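# Transfer the 96-well plate from nest N1 to nest N2

## Task

Pick up the 96-well plate from nest N1 and place it in nest N2 so that it lies level, seated within N2's locating features, with well A1 (the plate's clipped corner) at the corner of N2 labelled A1. Then open the gripper and withdraw the hand from the plate.

## Robot and tools

Robot: two identical six-joint arms, left_arm and right_arm, each ending in a two-finger parallel gripper. Base origins in the scene frame: left_arm at (+0.028, +0.261, 0) m, turned slightly (quat_wxyz +0.996, 0, 0, +0.087); right_arm at (-0.047, -0.303, 0) m (quat_wxyz +0.998, 0, 0, -0.057).

Scene frame: origin on the tabletop midway between the arms, +x pointing out across the table, +z up, left_arm on the +y side. Viewed from behind the arms, N1 is the left nest and N2 the right one. One corner of the plate is cut off; that is where A1 is.

Gripper geometry: fingers extend along the gripper's +z axis and close along its y axis. The reported end_effector_position is the point between the finger pads, roughly 1 cm short of the tips.

Tool execute_actions. Argument actions is a list holding zero or one item. Empty list: no command, just the current state. A wait item has only steps (1 to 300 control steps of 1/30 s) and sends nothing. A motion item has rows (1 to 15) and optional steps (1 to 15, default 15); one row is used per step and the final row repeats to fill the count. Optional pictures (true/false) toggles camera images in the result. A refused call moves nothing.

Row layout: one list of 14 numbers covering both arms, each in [-1, 1], even when one arm is idle. Order: left waist, shoulder, elbow, wrist pitch, wrist yaw, wrist roll, left opening; then the same seven for right_arm. The six joint entries are offsets, not targets: each is added to that joint's angle from the latest result that reported joint angles (for the second and later calls in a single reply, or before any reading in this scene, they count from the pose at the start of the action). They are never relative to the preceding row. Scale: 1.0 equals 1.264 rad waist, 1.32 shoulder, 1.276 elbow, 1.83 wrist pitch, 1.686 wrist yaw, 2.022 wrist roll. The opening entry is absolute: +1 fully open, -1 fully closed.

Joint ranges (rad), same for both arms: waist -2.880..2.880, shoulder 0.000..3.142, elbow 0.000..3.019, wrist pitch -1.693..1.571, wrist yaw -1.571..1.571, wrist roll -2.094..2.094. Asking for more than 0.019 rad beyond a bound gets the call refused; the true stop may differ from the listed one by up to 0.019 rad either way, and a command past it is clipped, sometimes reported as "joint sent to its limit" (possibly referring to an earlier, still-running action). Absence of that line proves nothing.

Motion behaviour: joint speed is capped. Each step, a joint's target can lead its measured angle by at most 0.264 (waist), 0.32 (shoulder), 0.276 (elbow), 0.33 (wrist pitch), 0.186 (wrist yaw), 0.522 (wrist roll) rad, and if the targets would move the gripper over 70 mm from where it is, all are pulled back proportionally. Large moves therefore span several actions. Between calls the arms keep heading to the last target until they settle or a step is HELD. Sending all zeros is not a pause: it returns the arm to the reference angles, and an arm may sag under zero offsets. To hold a posture, command the offsets back to the wanted angles in a reply's first call, zeros in later ones, and increase the correction if a joint keeps falling short. Moves of a few millimetres may not shift the hand.

Results: the state line `left_arm: …` | `right_arm: …` gives each gripper's end_effector_position (m) and end_effector_quat_wxyz in the scene frame; the position can be inaccurate, worse at long reach. Joint positions and Joint velocities list each arm's six joints (rad, rad/s) followed by finger gap (m, m/s; 0.094 m fully open). grip_measured reports the fingers' opening on the command scale; each gripper's reading may be biased by about 1 mm. To hold the plate, command roughly 0.03 below grip_measured (less for a gentler grasp). Pad force tops out around 50–62 N, less on thin parts. "joint command not followed" means a clearance check altered some joint targets; HELD marks steps where your row was partly or wholly not sent. Joint torques are raw drive outputs with offsets and noise. MOTOR HOT appears from 85 °C; at 100 °C an OVER-TEMPERATURE FAULT drops the arm, so avoid long holds under load.

Tool zoom_image: camera (cam_high, cam_low, cam_left_wrist, cam_right_wrist; all 672x504) and region [x0, y0, x1, y1] in pixels from the top-left, at most 504 by 504. Calibration (K, distortion, T_world_to_cam) was supplied for each camera and may be off by a few degrees and millimetres; wrist-camera poses follow the arm's joint readings.

Tool read_manual: returns only the URDF licence texts (section "licences"); no motion.

Tool finished_scene: argument scene (integer, current scene number). It closes the scene permanently and reports whether the goal holds, so release and retract first, and confirm the plate is settled.

Avoid: dropping the plate from more than a few millimetres (a long fall fails the job), pressing hard into the nests or table, letting the two arms touch or push each other, and knocking anything off the table. Loose items may occasionally be nudged by outside pushes, so recheck the plate before finishing.

Each tool is called after "Call:" in YAML: its name, and indented under it one key for each argument.

## Session

I'll start by looking at the current state.

Call:
execute_actions:
  actions: []

Scene clock: 0.00 s of 13200.00 s.
left_arm: end_effector_position=(+0.1867, +0.1296, +0.3503) grip_measured=+1.000 end_effector_quat_wxyz=(+0.168, +0.750, +0.600, +0.224) | right_arm: end_effector_position=(+0.3320, -0.1198, +0.3341) grip_measured=+1.000 end_effector_quat_wxyz=(+0.090, -0.180, +0.894, +0.401)
Joint positions: left_arm=[-1.281  0.7    1.076 -1.686 -0.51   0.753  0.094] | right_arm=[ 0.26   1.296  1.315 -1.403 -0.83  -0.168  0.094]
Joint velocities: left_arm=[ 0.005 -0.015 -0.002 -0.017 -0.037  0.037  0.   ] | right_arm=[-0.005 -0.005  0.002 -0.032 -0.095 -0.007  0.   ]
Joint torques (N m, as the arm reports them, + toward a larger angle): no reading
Motor temperatures (°C, as the motors report them): left_arm=[24 23 24 22 24 22] | right_arm=[24 24 24 24 23 23]

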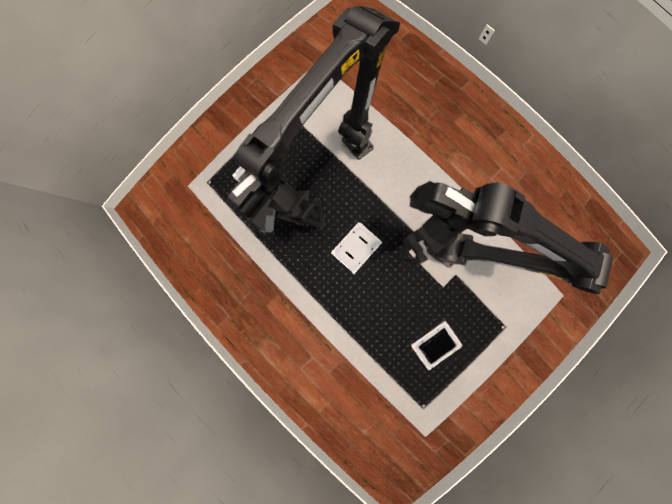

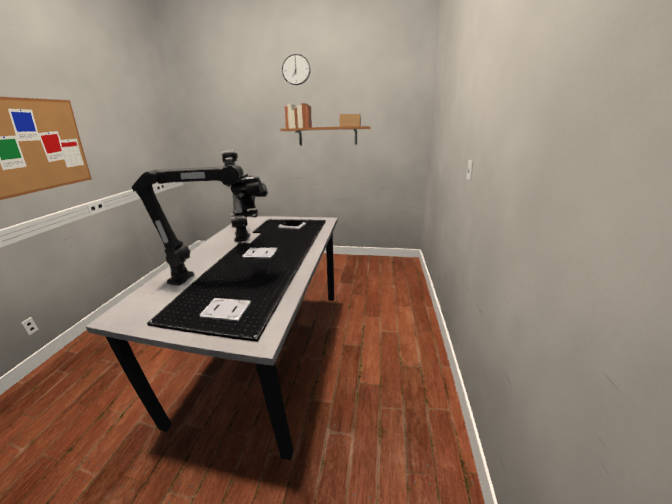

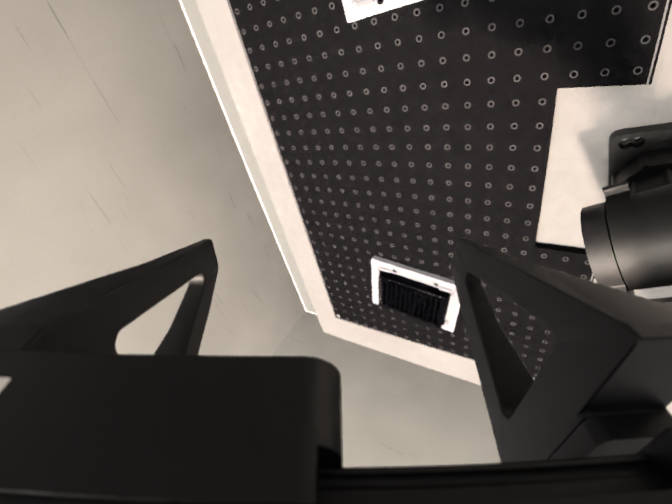

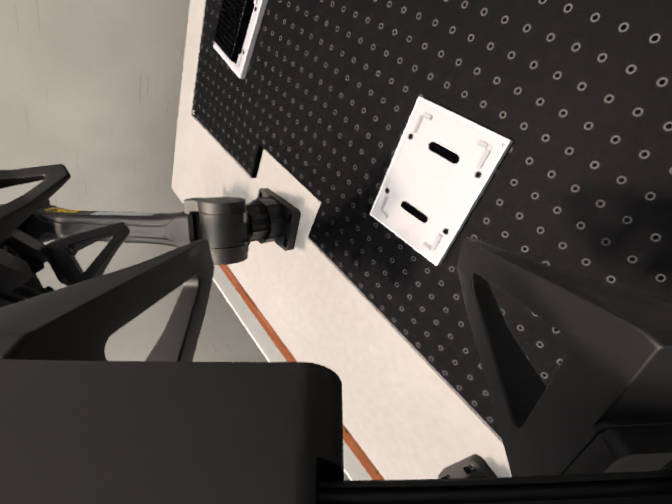

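Call:
zoom_image:
  camera: "cam_high"
  region: [380, 290, 500, 400]

Call:
zoom_image:
  camera: "cam_high"
  region: [300, 200, 420, 300]

Call:
zoom_image:
  camera: "cam_low"
  region: [140, 200, 350, 340]

Call:
zoom_image:
  camera: "cam_right_wrist"
  region: [350, 80, 530, 280]

Region (380, 290, 500, 400) of cam_high's 672x504 image, scaled by 4.200, with more detail than that image has; it fills the top 462 rows of this view, and the rest is white.

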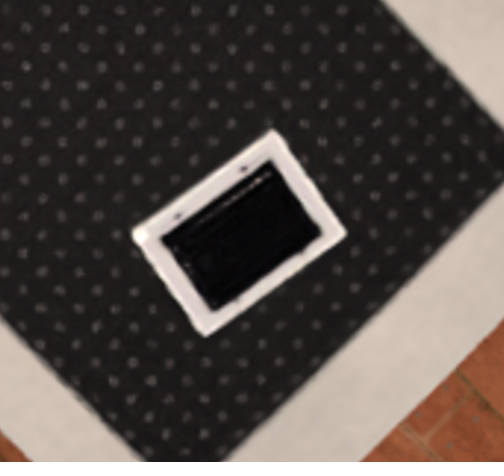

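Region (300, 200, 420, 300) of cam_high's 672x504 image, scaled by 4.200, with more detail than that image has.

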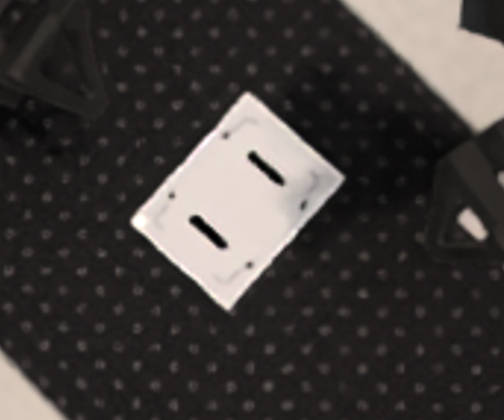

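Region (140, 200, 350, 340) of cam_low's 672x504 image, scaled by 2.400, with more detail than that image has.

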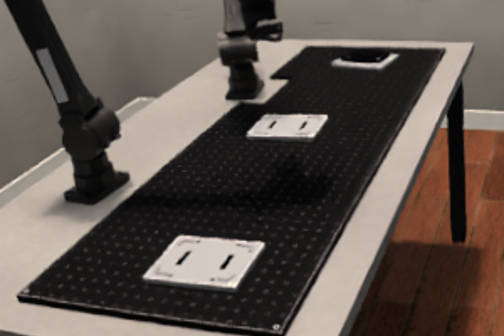

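Region (350, 80, 530, 280) of cam_right_wrist's 672x504 image, scaled by 2.520, with more detail than that image has; it fills the left 454 columns of this view, and the rest is white.

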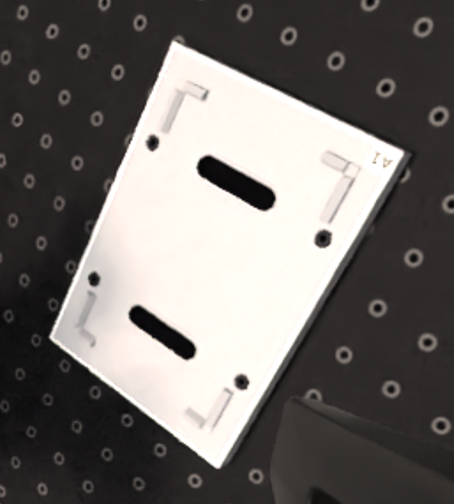

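Call:
zoom_image:
  camera: "cam_left_wrist"
  region: [350, 240, 480, 350]

Call:
zoom_image:
  camera: "cam_low"
  region: [190, 285, 260, 330]

Call:
zoom_image:
  camera: "cam_high"
  region: [405, 315, 470, 375]

Call:
zoom_image:
  camera: "cam_right_wrist"
  region: [190, 0, 300, 100]

Region (350, 240, 480, 350) of cam_left_wrist's 672x504 image, scaled by 3.877, with more detail than that image has; it fills the top 426 rows of this view, and the rest is white.

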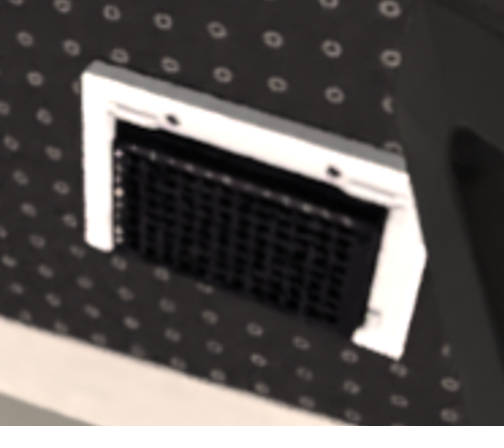

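Region (190, 285, 260, 330) of cam_low's 672x504 image, scaled by 7.200, with more detail than that image has; it fills the top 324 rows of this view, and the rest is white.

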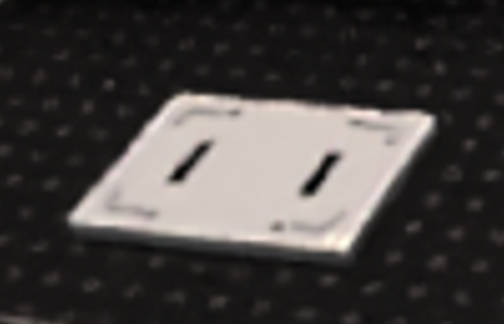

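Region (405, 315, 470, 375) of cam_high's 672x504 image, scaled by 7.754, with more detail than that image has; it fills the top 465 rows of this view, and the rest is white.

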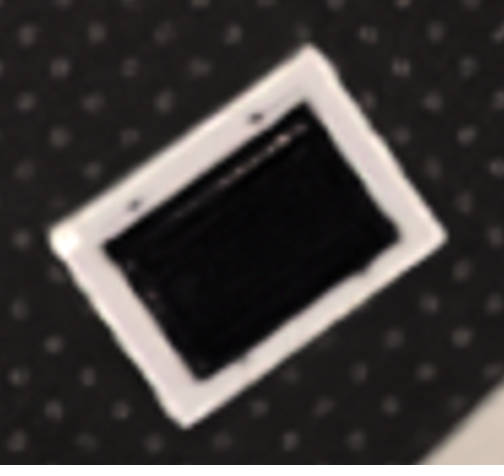

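Region (190, 0, 300, 100) of cam_right_wrist's 672x504 image, scaled by 4.582, with more detail than that image has; it fills the top 458 rows of this view, and the rest is white.

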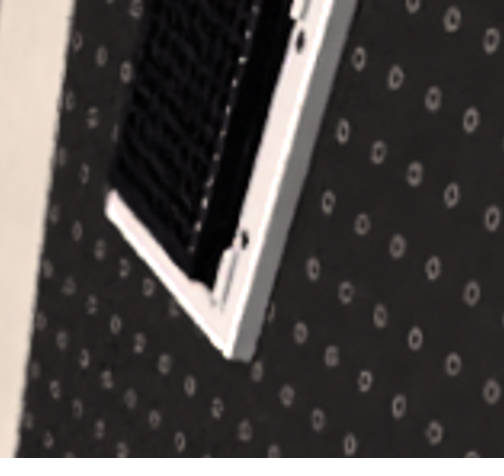

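Call:
execute_actions:
  actions:
    - {"rows": [[0.1,0.03,0,0.015,0.03,0.005,1,-0.05,0.02,-0.004,0.006,0.05,-0.02,1],[0.25,0.08,0,0.04,0.08,0.012,1,-0.13,0.05,-0.01,0.015,0.12,-0.05,1],[0.45,0.15,0,0.07,0.15,0.025,1,-0.25,0.09,-0.02,0.03,0.24,-0.1,1],[0.7,0.24,0,0.11,0.22,0.035,1,-0.39,0.14,-0.03,0.045,0.37,-0.15,1],[0.95,0.333,0,0.1475,0.3025,0.0485,1,-0.5179,0.1852,-0.042,0.0608,0.4923,-0.1929,1]], "steps": 15}
  pictures: false

Scene clock: 64.87 s of 13200.00 s.
left_arm: end_effector_position=(+0.3546, +0.2068, +0.2155) grip_measured=+1.000 end_effector_quat_wxyz=(+0.012, +0.474, +0.881, +0.005) | right_arm: end_effector_position=(+0.3760, -0.4282, +0.1726) grip_measured=+1.000 end_effector_quat_wxyz=(+0.024, -0.049, +0.997, +0.055)
Joint positions: left_arm=[-0.339  1.196  1.074 -1.424 -0.001  0.822  0.094] | right_arm=[-0.218  1.519  1.268 -1.316 -0.12  -0.432  0.094]
Joint velocities: left_arm=[ 2.32   0.054 -0.007  0.037  0.007  0.125  0.   ] | right_arm=[-1.294  0.347 -0.115  0.105  1.502 -0.447  0.   ]
Joint torques (N m, as the arm reports them, + toward a larger angle): left_arm=[ -1.71 -11.8   10.48   0.4    0.26   0.2 ] | right_arm=[ -1.51 -10.91   8.85   0.06  -0.27  -0.12]
Motor temperatures (°C, as the motors report them): left_arm=[24 23 29 22 24 22] | right_arm=[24 24 30 24 23 23]
Steps of this call (steps 1 to 90: nothing new was sent; then 61.37 s passed at rest; steps 91 to 105: all 15 steps of this action). Readings (joint positions):
91: left_arm=[-1.268 0.702 1.076 -1.685 -0.482 0.754] | right_arm=[0.258 1.297 1.315 -1.403 -0.791 -0.174]
92: left_arm=[-1.218 0.711 1.076 -1.675 -0.421 0.757] | right_arm=[0.247 1.298 1.315 -1.402 -0.726 -0.187]
94: left_arm=[-1.065 0.763 1.076 -1.629 -0.281 0.768] | right_arm=[0.196 1.312 1.312 -1.393 -0.634 -0.224]
98: left_arm=[-0.841 0.966 1.076 -1.518 -0.072 0.791] | right_arm=[0.061 1.385 1.302 -1.358 -0.473 -0.313]
105: the state above

Call:
execute_actions:
  actions:
    - {"rows": [[0.6905,0.1246,-0.0027,0.0782,0.0006,0.0143,1,-0.1397,0.0163,-0.0052,0.0133,0.0712,-0.0623,1]], "steps": 15}
  pictures: false

Call:
execute_actions:
  actions:
    - {"steps": 20}

Scene clock: 68.33 s of 13200.00 s.
left_arm: end_effector_position=(+0.2984, +0.5200, +0.1555) grip_measured=+1.000 end_effector_quat_wxyz=(-0.010, +0.039, +0.999, -0.006) | right_arm: end_effector_position=(+0.3382, -0.5196, +0.1542) grip_measured=+1.000 end_effector_quat_wxyz=(-0.010, -0.020, +1.000, +0.005)
Joint positions: left_arm=[ 0.587  1.377  1.074 -1.29  -0.005  0.84   0.094] | right_arm=[-0.396  1.55   1.257 -1.3    0.001 -0.55   0.094]
Joint velocities: left_arm=[ 0.005 -0.132 -0.007  0.007  0.081 -0.022  0.   ] | right_arm=[-0.015  0.005  0.007 -0.007  0.022  0.022  0.   ]
Joint torques (N m, as the arm reports them, + toward a larger angle): left_arm=[ -5.82 -10.84   9.33   0.62   0.46   0.15] | right_arm=[  0.45 -11.37   8.59   0.22  -0.09  -0.06]
Motor temperatures (°C, as the motors report them): left_arm=[24 23 29 22 24 22] | right_arm=[24 25 30 24 23 23]
Steps of this call (steps 1 to 30: the robot went on to your last target; steps 31 to 89: nothing new was sent; steps 90 to 104: all 15 steps of this action). Readings (joint positions):
90: left_arm=[-0.070 1.140 1.074 -1.413 0.004 0.840] | right_arm=[-0.396 1.550 1.257 -1.300 0.001 -0.550]
91: left_arm=[-0.042 1.155 1.074 -1.395 0.005 0.840] | right_arm=[-0.396 1.550 1.257 -1.300 0.001 -0.550]
93: left_arm=[0.047 1.209 1.074 -1.361 0.005 0.840] | right_arm=[-0.396 1.550 1.257 -1.300 0.001 -0.550]
97: left_arm=[0.276 1.330 1.074 -1.313 0.005 0.840] | right_arm=[-0.396 1.550 1.257 -1.300 0.001 -0.550]
104: the state above

Scene clock: 69.00 s of 13200.00 s.
left_arm: end_effector_position=(+0.3128, +0.5034, +0.1611) grip_measured=+1.000 end_effector_quat_wxyz=(-0.003, +0.068, +0.998, -0.002) | right_arm: end_effector_position=(+0.3382, -0.5196, +0.1542) grip_measured=+1.000 end_effector_quat_wxyz=(-0.010, -0.020, +1.000, +0.005)
Joint positions: left_arm=[ 0.53   1.36   1.074 -1.29  -0.001  0.84   0.094] | right_arm=[-0.396  1.55   1.257 -1.3    0.001 -0.55   0.094]
Joint velocities: left_arm=[ 0.015 -0.015 -0.002  0.012 -0.037 -0.007  0.   ] | right_arm=[-0.005  0.015  0.012 -0.007  0.022  0.007  0.   ]
Joint torques (N m, as the arm reports them, + toward a larger angle): left_arm=[-0.48 -9.67  9.42  0.67  0.27  0.16] | right_arm=[  0.47 -11.47   8.58   0.21  -0.09  -0.05]
Motor temperatures (°C, as the motors report them): left_arm=[24 24 29 22 24 22] | right_arm=[24 25 30 24 23 23]
Steps of this call (steps 1 to 20: the robot went on to your last target). Readings (joint positions):
1: left_arm=[0.584 1.373 1.074 -1.290 -0.005 0.840] | right_arm=[-0.396 1.550 1.257 -1.300 0.001 -0.550]
2: left_arm=[0.575 1.369 1.074 -1.290 -0.005 0.840] | right_arm=[-0.396 1.550 1.257 -1.300 0.001 -0.550]
4: left_arm=[0.551 1.363 1.074 -1.290 -0.003 0.840] | right_arm=[-0.396 1.550 1.257 -1.300 0.001 -0.550]
8: left_arm=[0.530 1.360 1.074 -1.290 -0.001 0.840] | right_arm=[-0.396 1.550 1.257 -1.300 0.001 -0.550]
20: the state above
camera_calibration (this result's frames):
cam_left_wrist: T_world_to_cam=[[-0.135171, -0.990733, 0.0132961, 0.5387], [-0.808539, 0.11805, 0.57648, 0.107409], [-0.572707, 0.0671728, -0.817003, 0.399817], [0, 0, 0, 1]] pos_world=[0.388639, 0.494172, 0.25757]
cam_right_wrist: T_world_to_cam=[[0.0358686, -0.999344, -0.00496582, -0.529081], [-0.801059, -0.031722, 0.597745, 0.172139], [-0.59751, -0.0174624, -0.801671, 0.442149], [0, 0, 0, 1]] pos_world=[0.421059, -0.515552, 0.248935]

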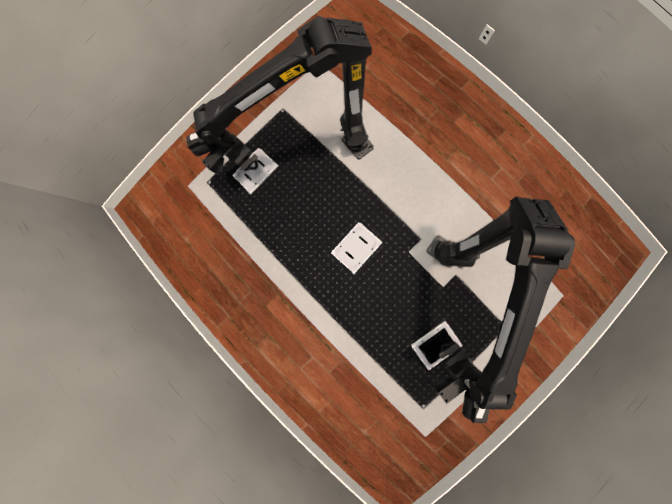

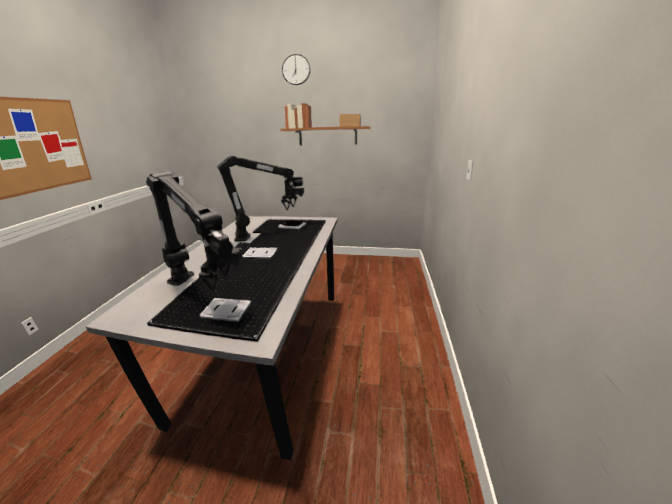

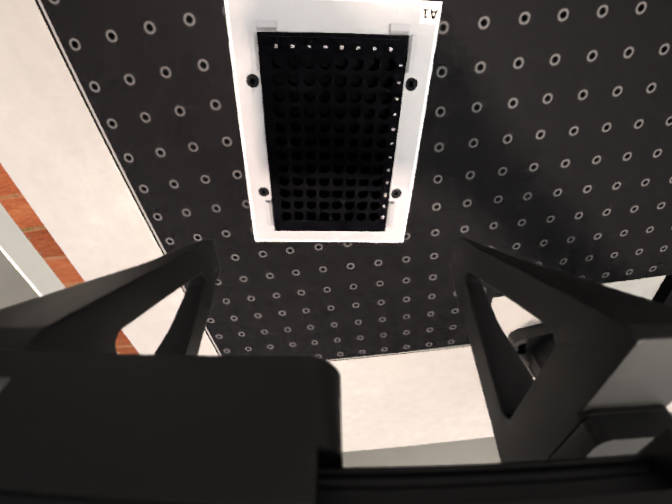

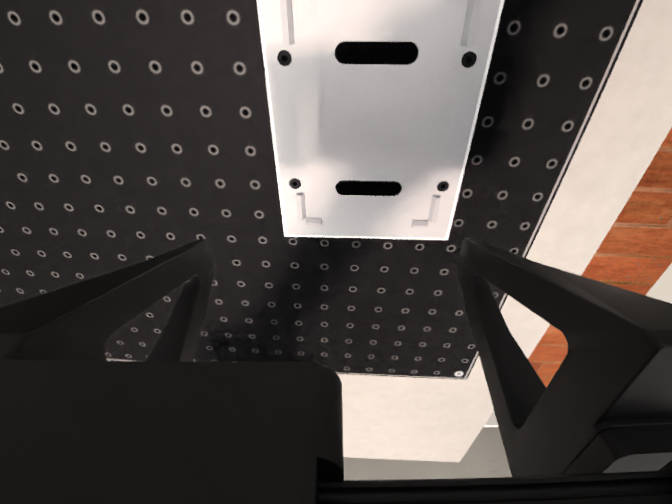

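Call:
zoom_image:
  camera: "cam_left_wrist"
  region: [210, 0, 460, 250]

Call:
zoom_image:
  camera: "cam_left_wrist"
  region: [360, 0, 460, 100]

Call:
zoom_image:
  camera: "cam_right_wrist"
  region: [250, 0, 510, 250]

Region (210, 0, 460, 250) of cam_left_wrist's 672x504 image, scaled by 2.016, with more detail than that image has.

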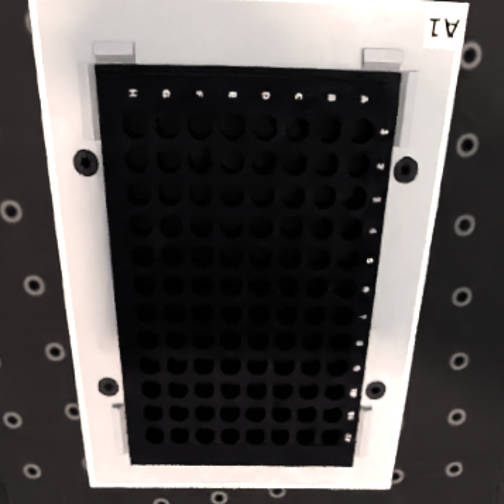

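Region (360, 0, 460, 100) of cam_left_wrist's 672x504 image, scaled by 5.040, with more detail than that image has.

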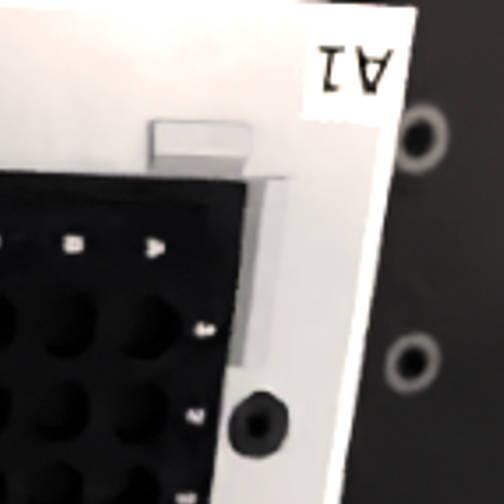

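Region (250, 0, 510, 250) of cam_right_wrist's 672x504 image, scaled by 1.938, with more detail than that image has; it fills the top 485 rows of this view, and the rest is white.

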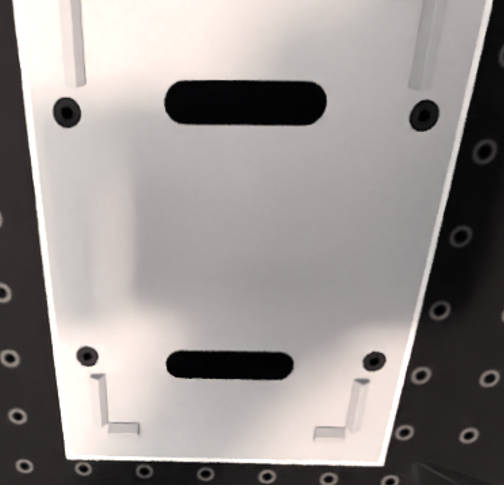

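Call:
zoom_image:
  camera: "cam_left_wrist"
  region: [170, 220, 270, 320]

Call:
zoom_image:
  camera: "cam_left_wrist"
  region: [410, 220, 510, 320]

Call:
zoom_image:
  camera: "cam_left_wrist"
  region: [220, 0, 320, 100]

Call:
zoom_image:
  camera: "cam_left_wrist"
  region: [240, 170, 420, 250]

Region (170, 220, 270, 320) of cam_left_wrist's 672x504 image, scaled by 5.040, with more detail than that image has.

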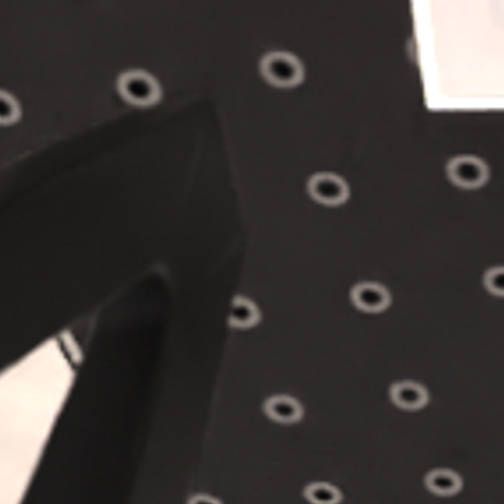

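Region (410, 220, 510, 320) of cam_left_wrist's 672x504 image, scaled by 5.040, with more detail than that image has.

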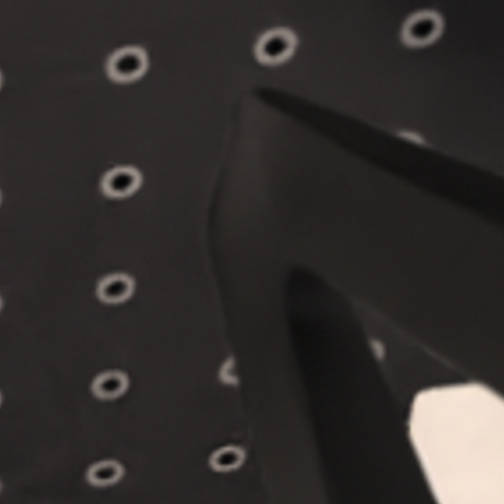

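Region (220, 0, 320, 100) of cam_left_wrist's 672x504 image, scaled by 5.040, with more detail than that image has.

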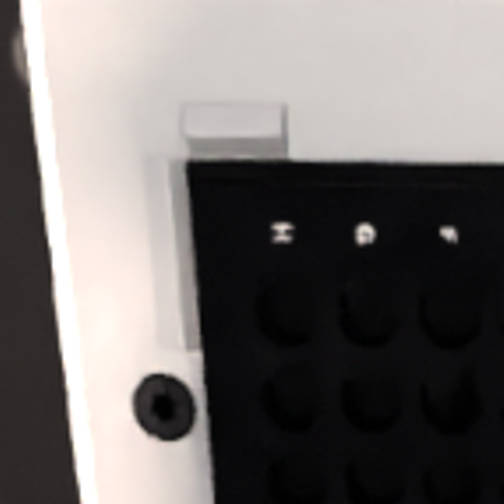

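Region (240, 170, 420, 250) of cam_left_wrist's 672x504 image, scaled by 2.800, with more detail than that image has.

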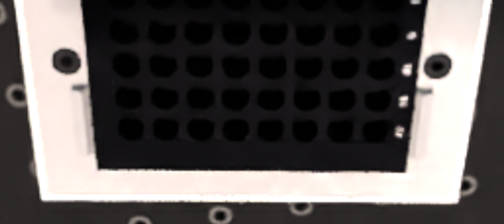

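Call:
execute_actions:
  actions:
    - {"rows": [[-0.0006,0.0029,-0.0038,0.005,0,0.0004,1,0.0005,0.0028,0.0053,-0.0011,0,0.0006,1],[-0.0019,0.0086,-0.0114,0.0151,0,0.0011,1,0.0016,0.0085,0.016,-0.0033,0,0.0018,1],[-0.0039,0.0172,-0.0228,0.0301,0,0.0023,1,0.0031,0.0169,0.032,-0.0066,0,0.0036,1],[-0.0061,0.0272,-0.036,0.0477,0,0.0036,1,0.0049,0.0268,0.0507,-0.0104,0,0.0056,1],[-0.0085,0.038,-0.0502,0.0666,0,0.005,1,0.0069,0.0374,0.0708,-0.0145,0,0.0078,1],[-0.0109,0.0488,-0.0645,0.0854,0,0.0064,1,0.0088,0.0479,0.0908,-0.0186,0,0.0101,1],[-0.013,0.0581,-0.0768,0.1017,0,0.0076,1,0.0105,0.0571,0.1081,-0.0222,0,0.012,1],[-0.0147,0.0652,-0.0863,0.1143,0,0.0086,1,0.0118,0.0642,0.1215,-0.0249,0,0.0135,1],[-0.0156,0.0695,-0.092,0.1218,0,0.0091,1,0.0126,0.0684,0.1295,-0.0266,0,0.0144,1],[-0.0161,0.0717,-0.0948,0.1256,0,0.0094,1,0.013,0.0705,0.1335,-0.0274,0,0.0148,1]], "steps": 15}
  pictures: false

Call:
execute_actions:
  actions:
    - {"steps": 15}

Scene clock: 122.43 s of 13200.00 s.
left_arm: end_effector_position=(+0.3161, +0.4988, +0.0787) grip_measured=+1.000 end_effector_quat_wxyz=(-0.011, +0.078, +0.997, -0.010) | right_arm: end_effector_position=(+0.3731, -0.5369, +0.1643) grip_measured=+1.000 end_effector_quat_wxyz=(-0.007, -0.012, +1.000, +0.003)
Joint positions: left_arm=[ 0.515  1.465  0.945 -1.081 -0.001  0.846  0.094] | right_arm=[-0.392  1.636  1.388 -1.337  0.001 -0.531  0.094]
Joint velocities: left_arm=[-0.024 -0.015 -0.017  0.012 -0.022  0.007  0.   ] | right_arm=[ 0.005  0.005 -0.007 -0.042  0.051 -0.022  0.   ]
Joint torques (N m, as the arm reports them, + toward a larger angle): left_arm=[ -1.94 -11.12   9.34   0.89   0.21   0.17] | right_arm=[  0.69 -11.93  11.38  -0.61  -0.07   0.11]
Motor temperatures (°C, as the motors report them): left_arm=[24 24 28 22 24 22] | right_arm=[24 25 29 24 23 23]
Steps of this call (steps 1 to 15: the robot went on to your last target; steps 16 to 90: nothing new was sent; then 49.93 s passed at rest; steps 91 to 105: all 15 steps of this action). Readings (joint positions):
91: left_arm=[0.530 1.360 1.074 -1.290 -0.001 0.840] | right_arm=[-0.396 1.550 1.257 -1.300 0.001 -0.550]
92: left_arm=[0.530 1.360 1.072 -1.287 -0.001 0.840] | right_arm=[-0.396 1.550 1.257 -1.300 0.001 -0.550]
94: left_arm=[0.530 1.361 1.061 -1.260 -0.001 0.840] | right_arm=[-0.396 1.553 1.259 -1.303 0.001 -0.550]
98: left_arm=[0.526 1.392 1.003 -1.147 -0.001 0.842] | right_arm=[-0.396 1.595 1.322 -1.330 0.001 -0.542]
105: the state above

Scene clock: 122.93 s of 13200.00 s.
left_arm: end_effector_position=(+0.3173, +0.4997, +0.0812) grip_measured=+1.000 end_effector_quat_wxyz=(-0.007, +0.079, +0.997, -0.006) | right_arm: end_effector_position=(+0.3726, -0.5364, +0.1643) grip_measured=+1.000 end_effector_quat_wxyz=(-0.008, -0.011, +1.000, +0.004)
Joint positions: left_arm=[ 0.515  1.458  0.945 -1.076 -0.001  0.847  0.094] | right_arm=[-0.391  1.636  1.388 -1.34   0.001 -0.529  0.094]
Joint velocities: left_arm=[ 0.005 -0.015  0.002  0.002 -0.037  0.051  0.   ] | right_arm=[-0.005 -0.005 -0.002 -0.017 -0.037  0.051  0.   ]
Joint torques (N m, as the arm reports them, + toward a larger angle): left_arm=[ -1.39 -10.47   9.46   0.82   0.21   0.17] | right_arm=[  1.38 -11.58  11.27  -0.44  -0.07   0.12]
Motor temperatures (°C, as the motors report them): left_arm=[24 24 28 22 24 22] | right_arm=[24 25 29 24 23 23]
Steps of this call (steps 1 to 15: the robot went on to your last target). Readings (joint positions):
1: left_arm=[0.515 1.465 0.945 -1.080 -0.001 0.846] | right_arm=[-0.391 1.636 1.388 -1.338 0.001 -0.531]
2: left_arm=[0.515 1.463 0.945 -1.077 -0.001 0.846] | right_arm=[-0.391 1.636 1.388 -1.339 0.001 -0.530]
4: left_arm=[0.515 1.460 0.945 -1.077 -0.001 0.847] | right_arm=[-0.391 1.636 1.388 -1.340 0.001 -0.529]
8: left_arm=[0.515 1.458 0.945 -1.076 -0.001 0.847] | right_arm=[-0.391 1.636 1.388 -1.340 0.001 -0.529]
15: the state above
All arms were judged still, so your last target was given up. Only a new action makes them travel on or press farther. Fingers that are still opening or closing keep moving.
camera_calibration (this result's frames):
cam_left_wrist: T_world_to_cam=[[-0.156894, -0.987366, 0.0221885, 0.541239], [-0.800449, 0.140289, 0.582752, 0.143354], [-0.578502, 0.0736697, -0.812347, 0.335628], [0, 0, 0, 1]] pos_world=[0.393827, 0.489564, 0.177097]
cam_right_wrist: T_world_to_cam=[[0.0187285, -0.999823, -0.00185366, -0.541441], [-0.804135, -0.0161646, 0.594227, 0.203259], [-0.594152, -0.0096384, -0.804295, 0.473956], [0, 0, 0, 1]] pos_world=[0.45519, -0.533491, 0.259415]

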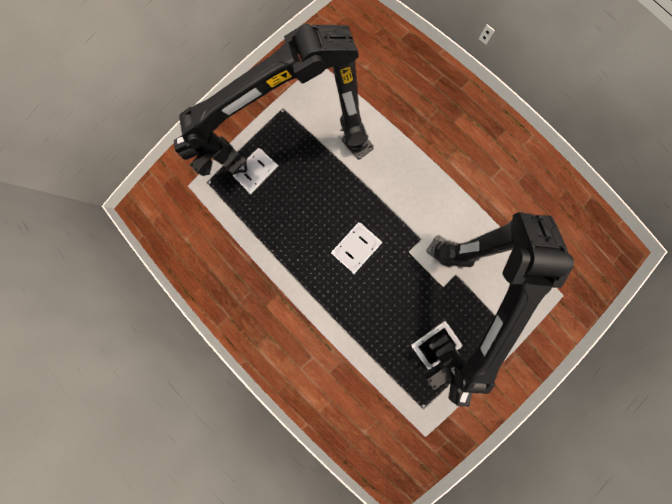

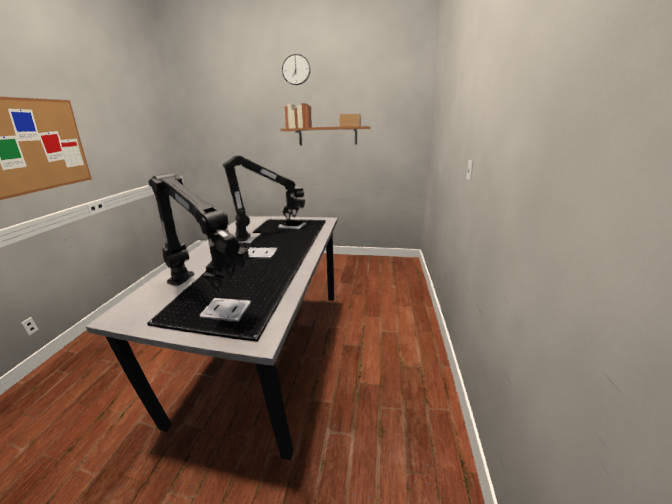

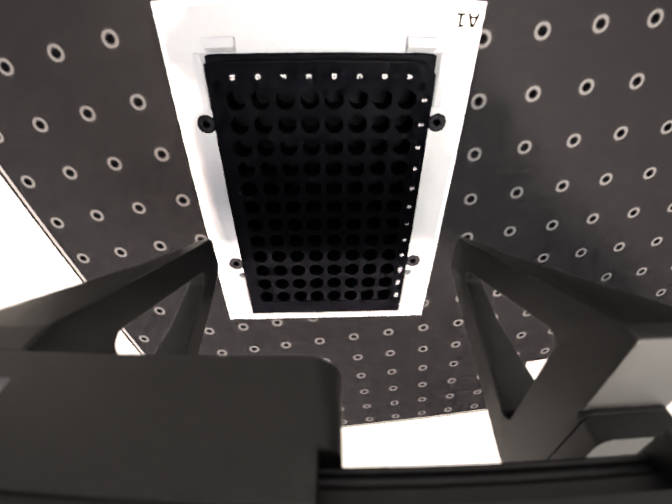

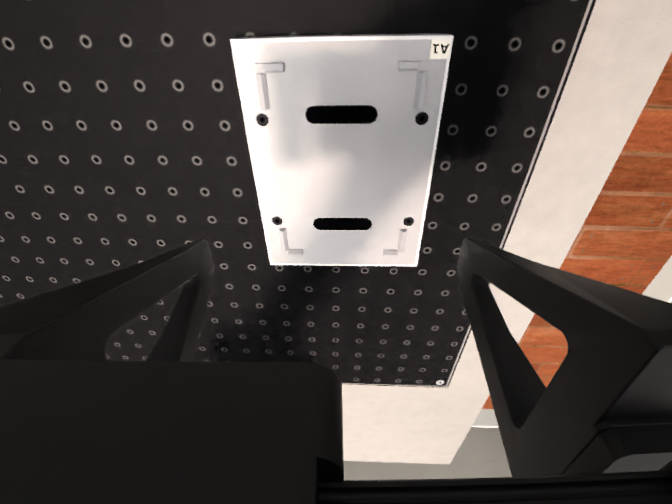

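Call:
zoom_image:
  camera: "cam_left_wrist"
  region: [150, 20, 300, 170]

Call:
zoom_image:
  camera: "cam_left_wrist"
  region: [350, 20, 500, 170]

Call:
zoom_image:
  camera: "cam_left_wrist"
  region: [190, 220, 330, 330]

Call:
zoom_image:
  camera: "cam_left_wrist"
  region: [340, 220, 480, 330]

Region (150, 20, 300, 170) of cam_left_wrist's 672x504 image, scaled by 3.360, with more detail than that image has.

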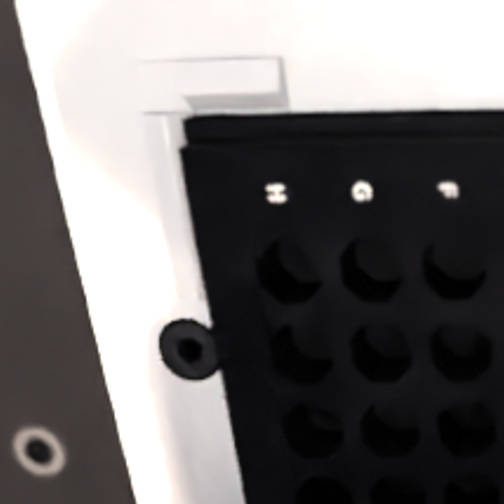

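Region (350, 20, 500, 170) of cam_left_wrist's 672x504 image, scaled by 3.360, with more detail than that image has.

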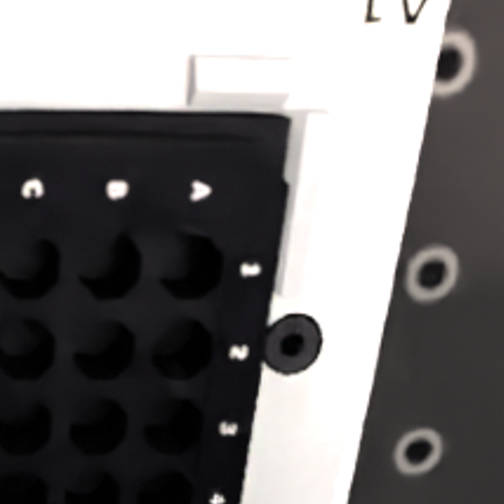

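Region (190, 220, 330, 330) of cam_left_wrist's 672x504 image, scaled by 3.600, with more detail than that image has; it fills the top 396 rows of this view, and the rest is white.

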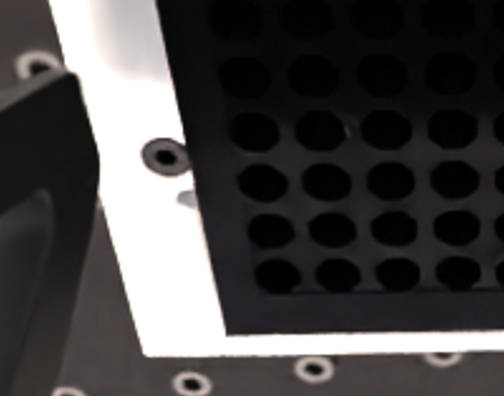

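Region (340, 220, 480, 330) of cam_left_wrist's 672x504 image, scaled by 3.600, with more detail than that image has; it fills the top 396 rows of this view, and the rest is white.

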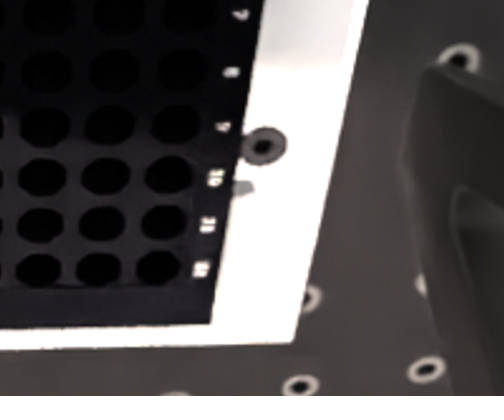

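Call:
zoom_image:
  camera: "cam_right_wrist"
  region: [225, 30, 345, 150]

Call:
zoom_image:
  camera: "cam_right_wrist"
  region: [345, 30, 465, 150]

Call:
zoom_image:
  camera: "cam_right_wrist"
  region: [190, 190, 340, 290]

Call:
zoom_image:
  camera: "cam_right_wrist"
  region: [340, 190, 490, 290]

Region (225, 30, 345, 150) of cam_right_wrist's 672x504 image, scaled by 4.200, with more detail than that image has.

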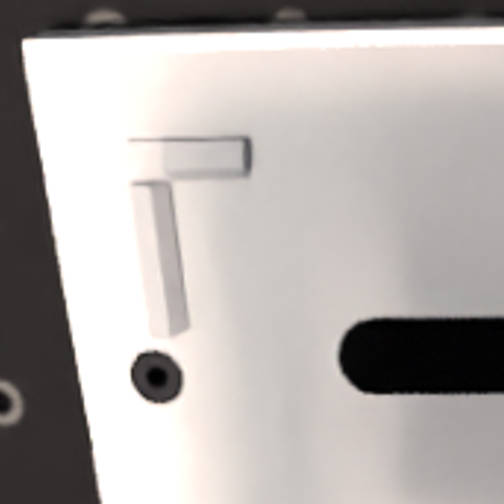

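Region (345, 30, 465, 150) of cam_right_wrist's 672x504 image, scaled by 4.200, with more detail than that image has.

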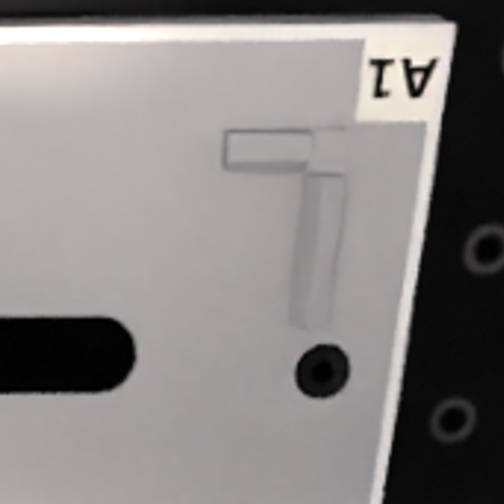

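Region (190, 190, 340, 290) of cam_right_wrist's 672x504 image, scaled by 3.360, with more detail than that image has.

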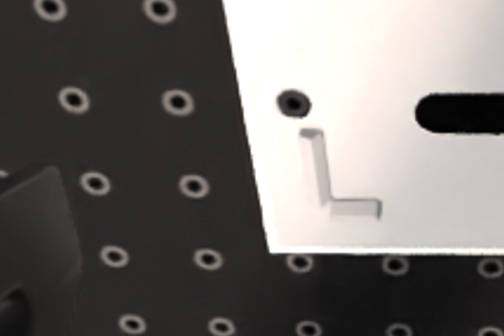

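Region (340, 190, 490, 290) of cam_right_wrist's 672x504 image, scaled by 3.360, with more detail than that image has.

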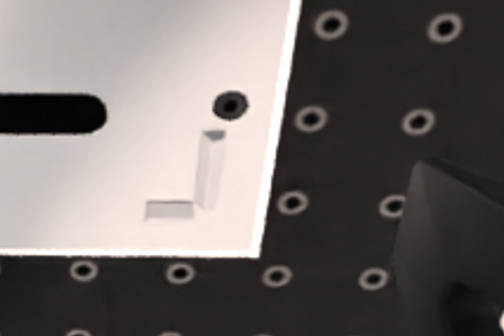

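Call:
execute_actions:
  actions:
    - {"rows": [[0.0005,0.0015,-0.0012,0.0036,0,0,1,0,0,0.0157,0,0,0,1],[0.0013,0.0038,-0.0029,0.009,0,0,1,0,0,0.0157,0,0,0,1],[0.0023,0.0067,-0.005,0.0158,0,0,1,0,0,0.0157,0,0,0,1],[0.0034,0.0096,-0.0072,0.0226,0,0,1,0,0,0.0157,0,0,0,1],[0.0044,0.0125,-0.0094,0.0294,0,0,1,0,0,0.0157,0,0,0,1],[0.0054,0.0154,-0.0115,0.0362,0,0,1,0,0,0.0157,0,0,0,1],[0.0062,0.0177,-0.0132,0.0416,0,0,1,0,0,0.0157,0,0,0,1],[0.0067,0.0192,-0.0144,0.0452,0,0,1,0,0,0.0157,0,0,0,1]], "steps": 15}
  pictures: false

Call:
execute_actions:
  actions:
    - {"steps": 10}

Scene clock: 172.43 s of 13200.00 s.
left_arm: end_effector_position=(+0.3247, +0.5064, +0.0727) grip_measured=+1.000 end_effector_quat_wxyz=(+0.008, +0.078, +0.997, +0.009) | right_arm: end_effector_position=(+0.3726, -0.5364, +0.1643) grip_measured=+1.000 end_effector_quat_wxyz=(-0.008, -0.011, +1.000, +0.004)
Joint positions: left_arm=[ 0.516  1.47   0.932 -1.01  -0.001  0.847  0.094] | right_arm=[-0.391  1.636  1.388 -1.34   0.001 -0.529  0.094]
Joint velocities: left_arm=[ 0.005 -0.015  0.007 -0.002  0.007  0.007  0.   ] | right_arm=[ 0.005 -0.024 -0.007 -0.012  0.051  0.007  0.   ]
Joint torques (N m, as the arm reports them, + toward a larger angle): left_arm=[-0.29 -8.92  8.27  0.99  0.21  0.03] | right_arm=[  0.32 -12.07   9.85  -0.07  -0.08   0.03]
Motor temperatures (°C, as the motors report them): left_arm=[24 24 28 22 24 22] | right_arm=[24 25 32 24 23 23]
Steps of this call (steps 1 to 90: nothing new was sent; then 46.00 s passed at rest; steps 91 to 105: all 15 steps of this action). Readings (joint positions):
91: left_arm=[0.515 1.458 0.945 -1.076 -0.001 0.847] | right_arm=[-0.391 1.636 1.388 -1.340 0.001 -0.529]
92: left_arm=[0.515 1.458 0.945 -1.076 -0.001 0.847] | right_arm=[-0.391 1.636 1.388 -1.340 0.001 -0.529]
94: left_arm=[0.515 1.458 0.945 -1.067 -0.001 0.847] | right_arm=[-0.391 1.636 1.388 -1.340 0.001 -0.529]
98: left_arm=[0.515 1.461 0.938 -1.026 -0.001 0.847] | right_arm=[-0.391 1.636 1.388 -1.340 0.001 -0.529]
105: the state above

Scene clock: 172.77 s of 13200.00 s.
left_arm: end_effector_position=(+0.3247, +0.5064, +0.0727) grip_measured=+1.000 end_effector_quat_wxyz=(+0.008, +0.078, +0.997, +0.009) | right_arm: end_effector_position=(+0.3726, -0.5364, +0.1643) grip_measured=+1.000 end_effector_quat_wxyz=(-0.008, -0.011, +1.000, +0.004)
Joint positions: left_arm=[ 0.516  1.47   0.932 -1.01  -0.001  0.847  0.094] | right_arm=[-0.391  1.636  1.388 -1.34   0.001 -0.529  0.094]
Joint velocities: left_arm=[-0.015 -0.005 -0.007 -0.002  0.051  0.022  0.   ] | right_arm=[-0.015 -0.005  0.007  0.002 -0.022 -0.066  0.   ]
Joint torques (N m, as the arm reports them, + toward a larger angle): left_arm=[-0.28 -9.1   8.27  0.98  0.21  0.03] | right_arm=[  0.29 -12.05   9.85  -0.1   -0.07   0.03]
Motor temperatures (°C, as the motors report them): left_arm=[24 24 28 22 24 22] | right_arm=[24 25 32 24 23 23]
Steps of this call (steps 1 to 10: the robot went on to your last target). Readings (joint positions):
1: left_arm=[0.516 1.470 0.932 -1.010 -0.001 0.847] | right_arm=[-0.391 1.636 1.388 -1.340 0.001 -0.529]
2: left_arm=[0.516 1.470 0.932 -1.010 -0.001 0.847] | right_arm=[-0.391 1.636 1.388 -1.340 0.001 -0.529]
4: left_arm=[0.516 1.470 0.932 -1.010 -0.001 0.847] | right_arm=[-0.391 1.636 1.388 -1.340 0.001 -0.529]
8: left_arm=[0.516 1.470 0.932 -1.010 -0.001 0.847] | right_arm=[-0.391 1.636 1.388 -1.340 0.001 -0.529]
10: the state above
camera_calibration (this result's frames):
cam_left_wrist: T_world_to_cam=[[-0.155976, -0.98772, -0.00895617, 0.551364], [-0.818939, 0.124243, 0.56027, 0.169095], [-0.552277, 0.0947234, -0.828262, 0.314519], [0, 0, 0, 1]] pos_world=[0.39818, 0.493792, 0.170703]
cam_right_wrist: T_world_to_cam=[[0.0187285, -0.999823, -0.00185366, -0.541441], [-0.804135, -0.0161646, 0.594227, 0.203259], [-0.594152, -0.0096384, -0.804295, 0.473956], [0, 0, 0, 1]] pos_world=[0.45519, -0.533491, 0.259415]

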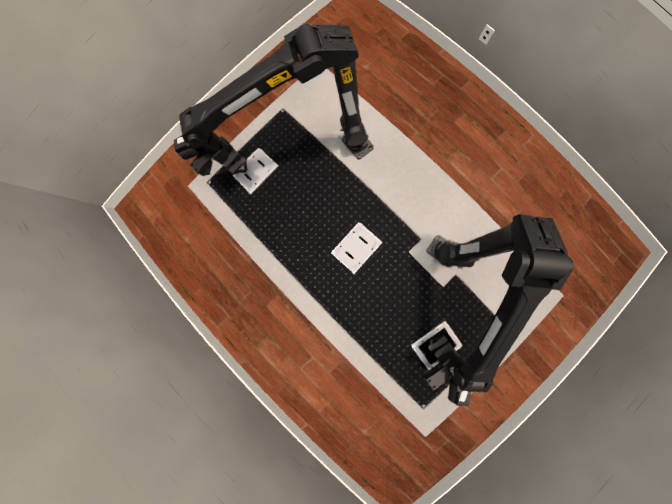

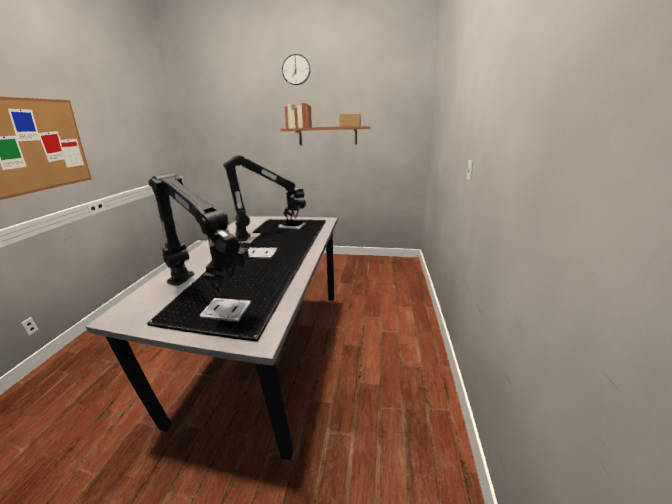

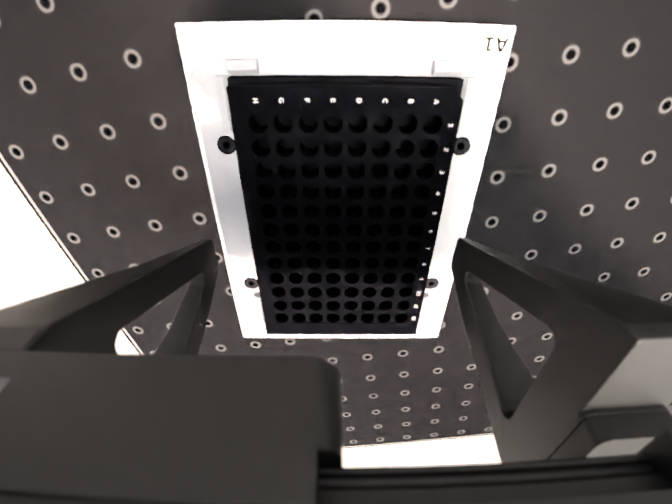

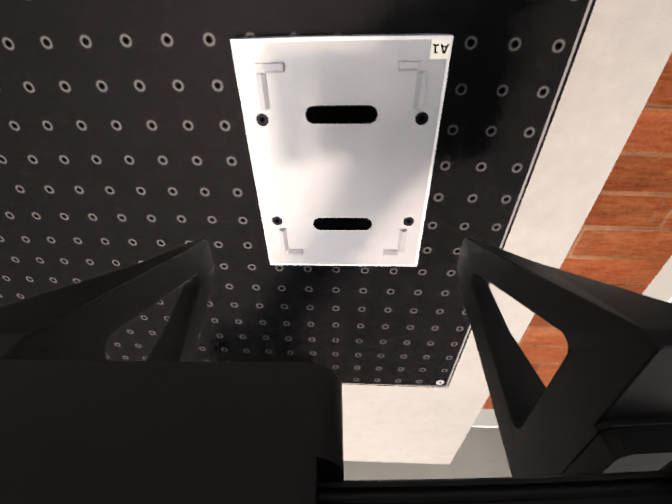

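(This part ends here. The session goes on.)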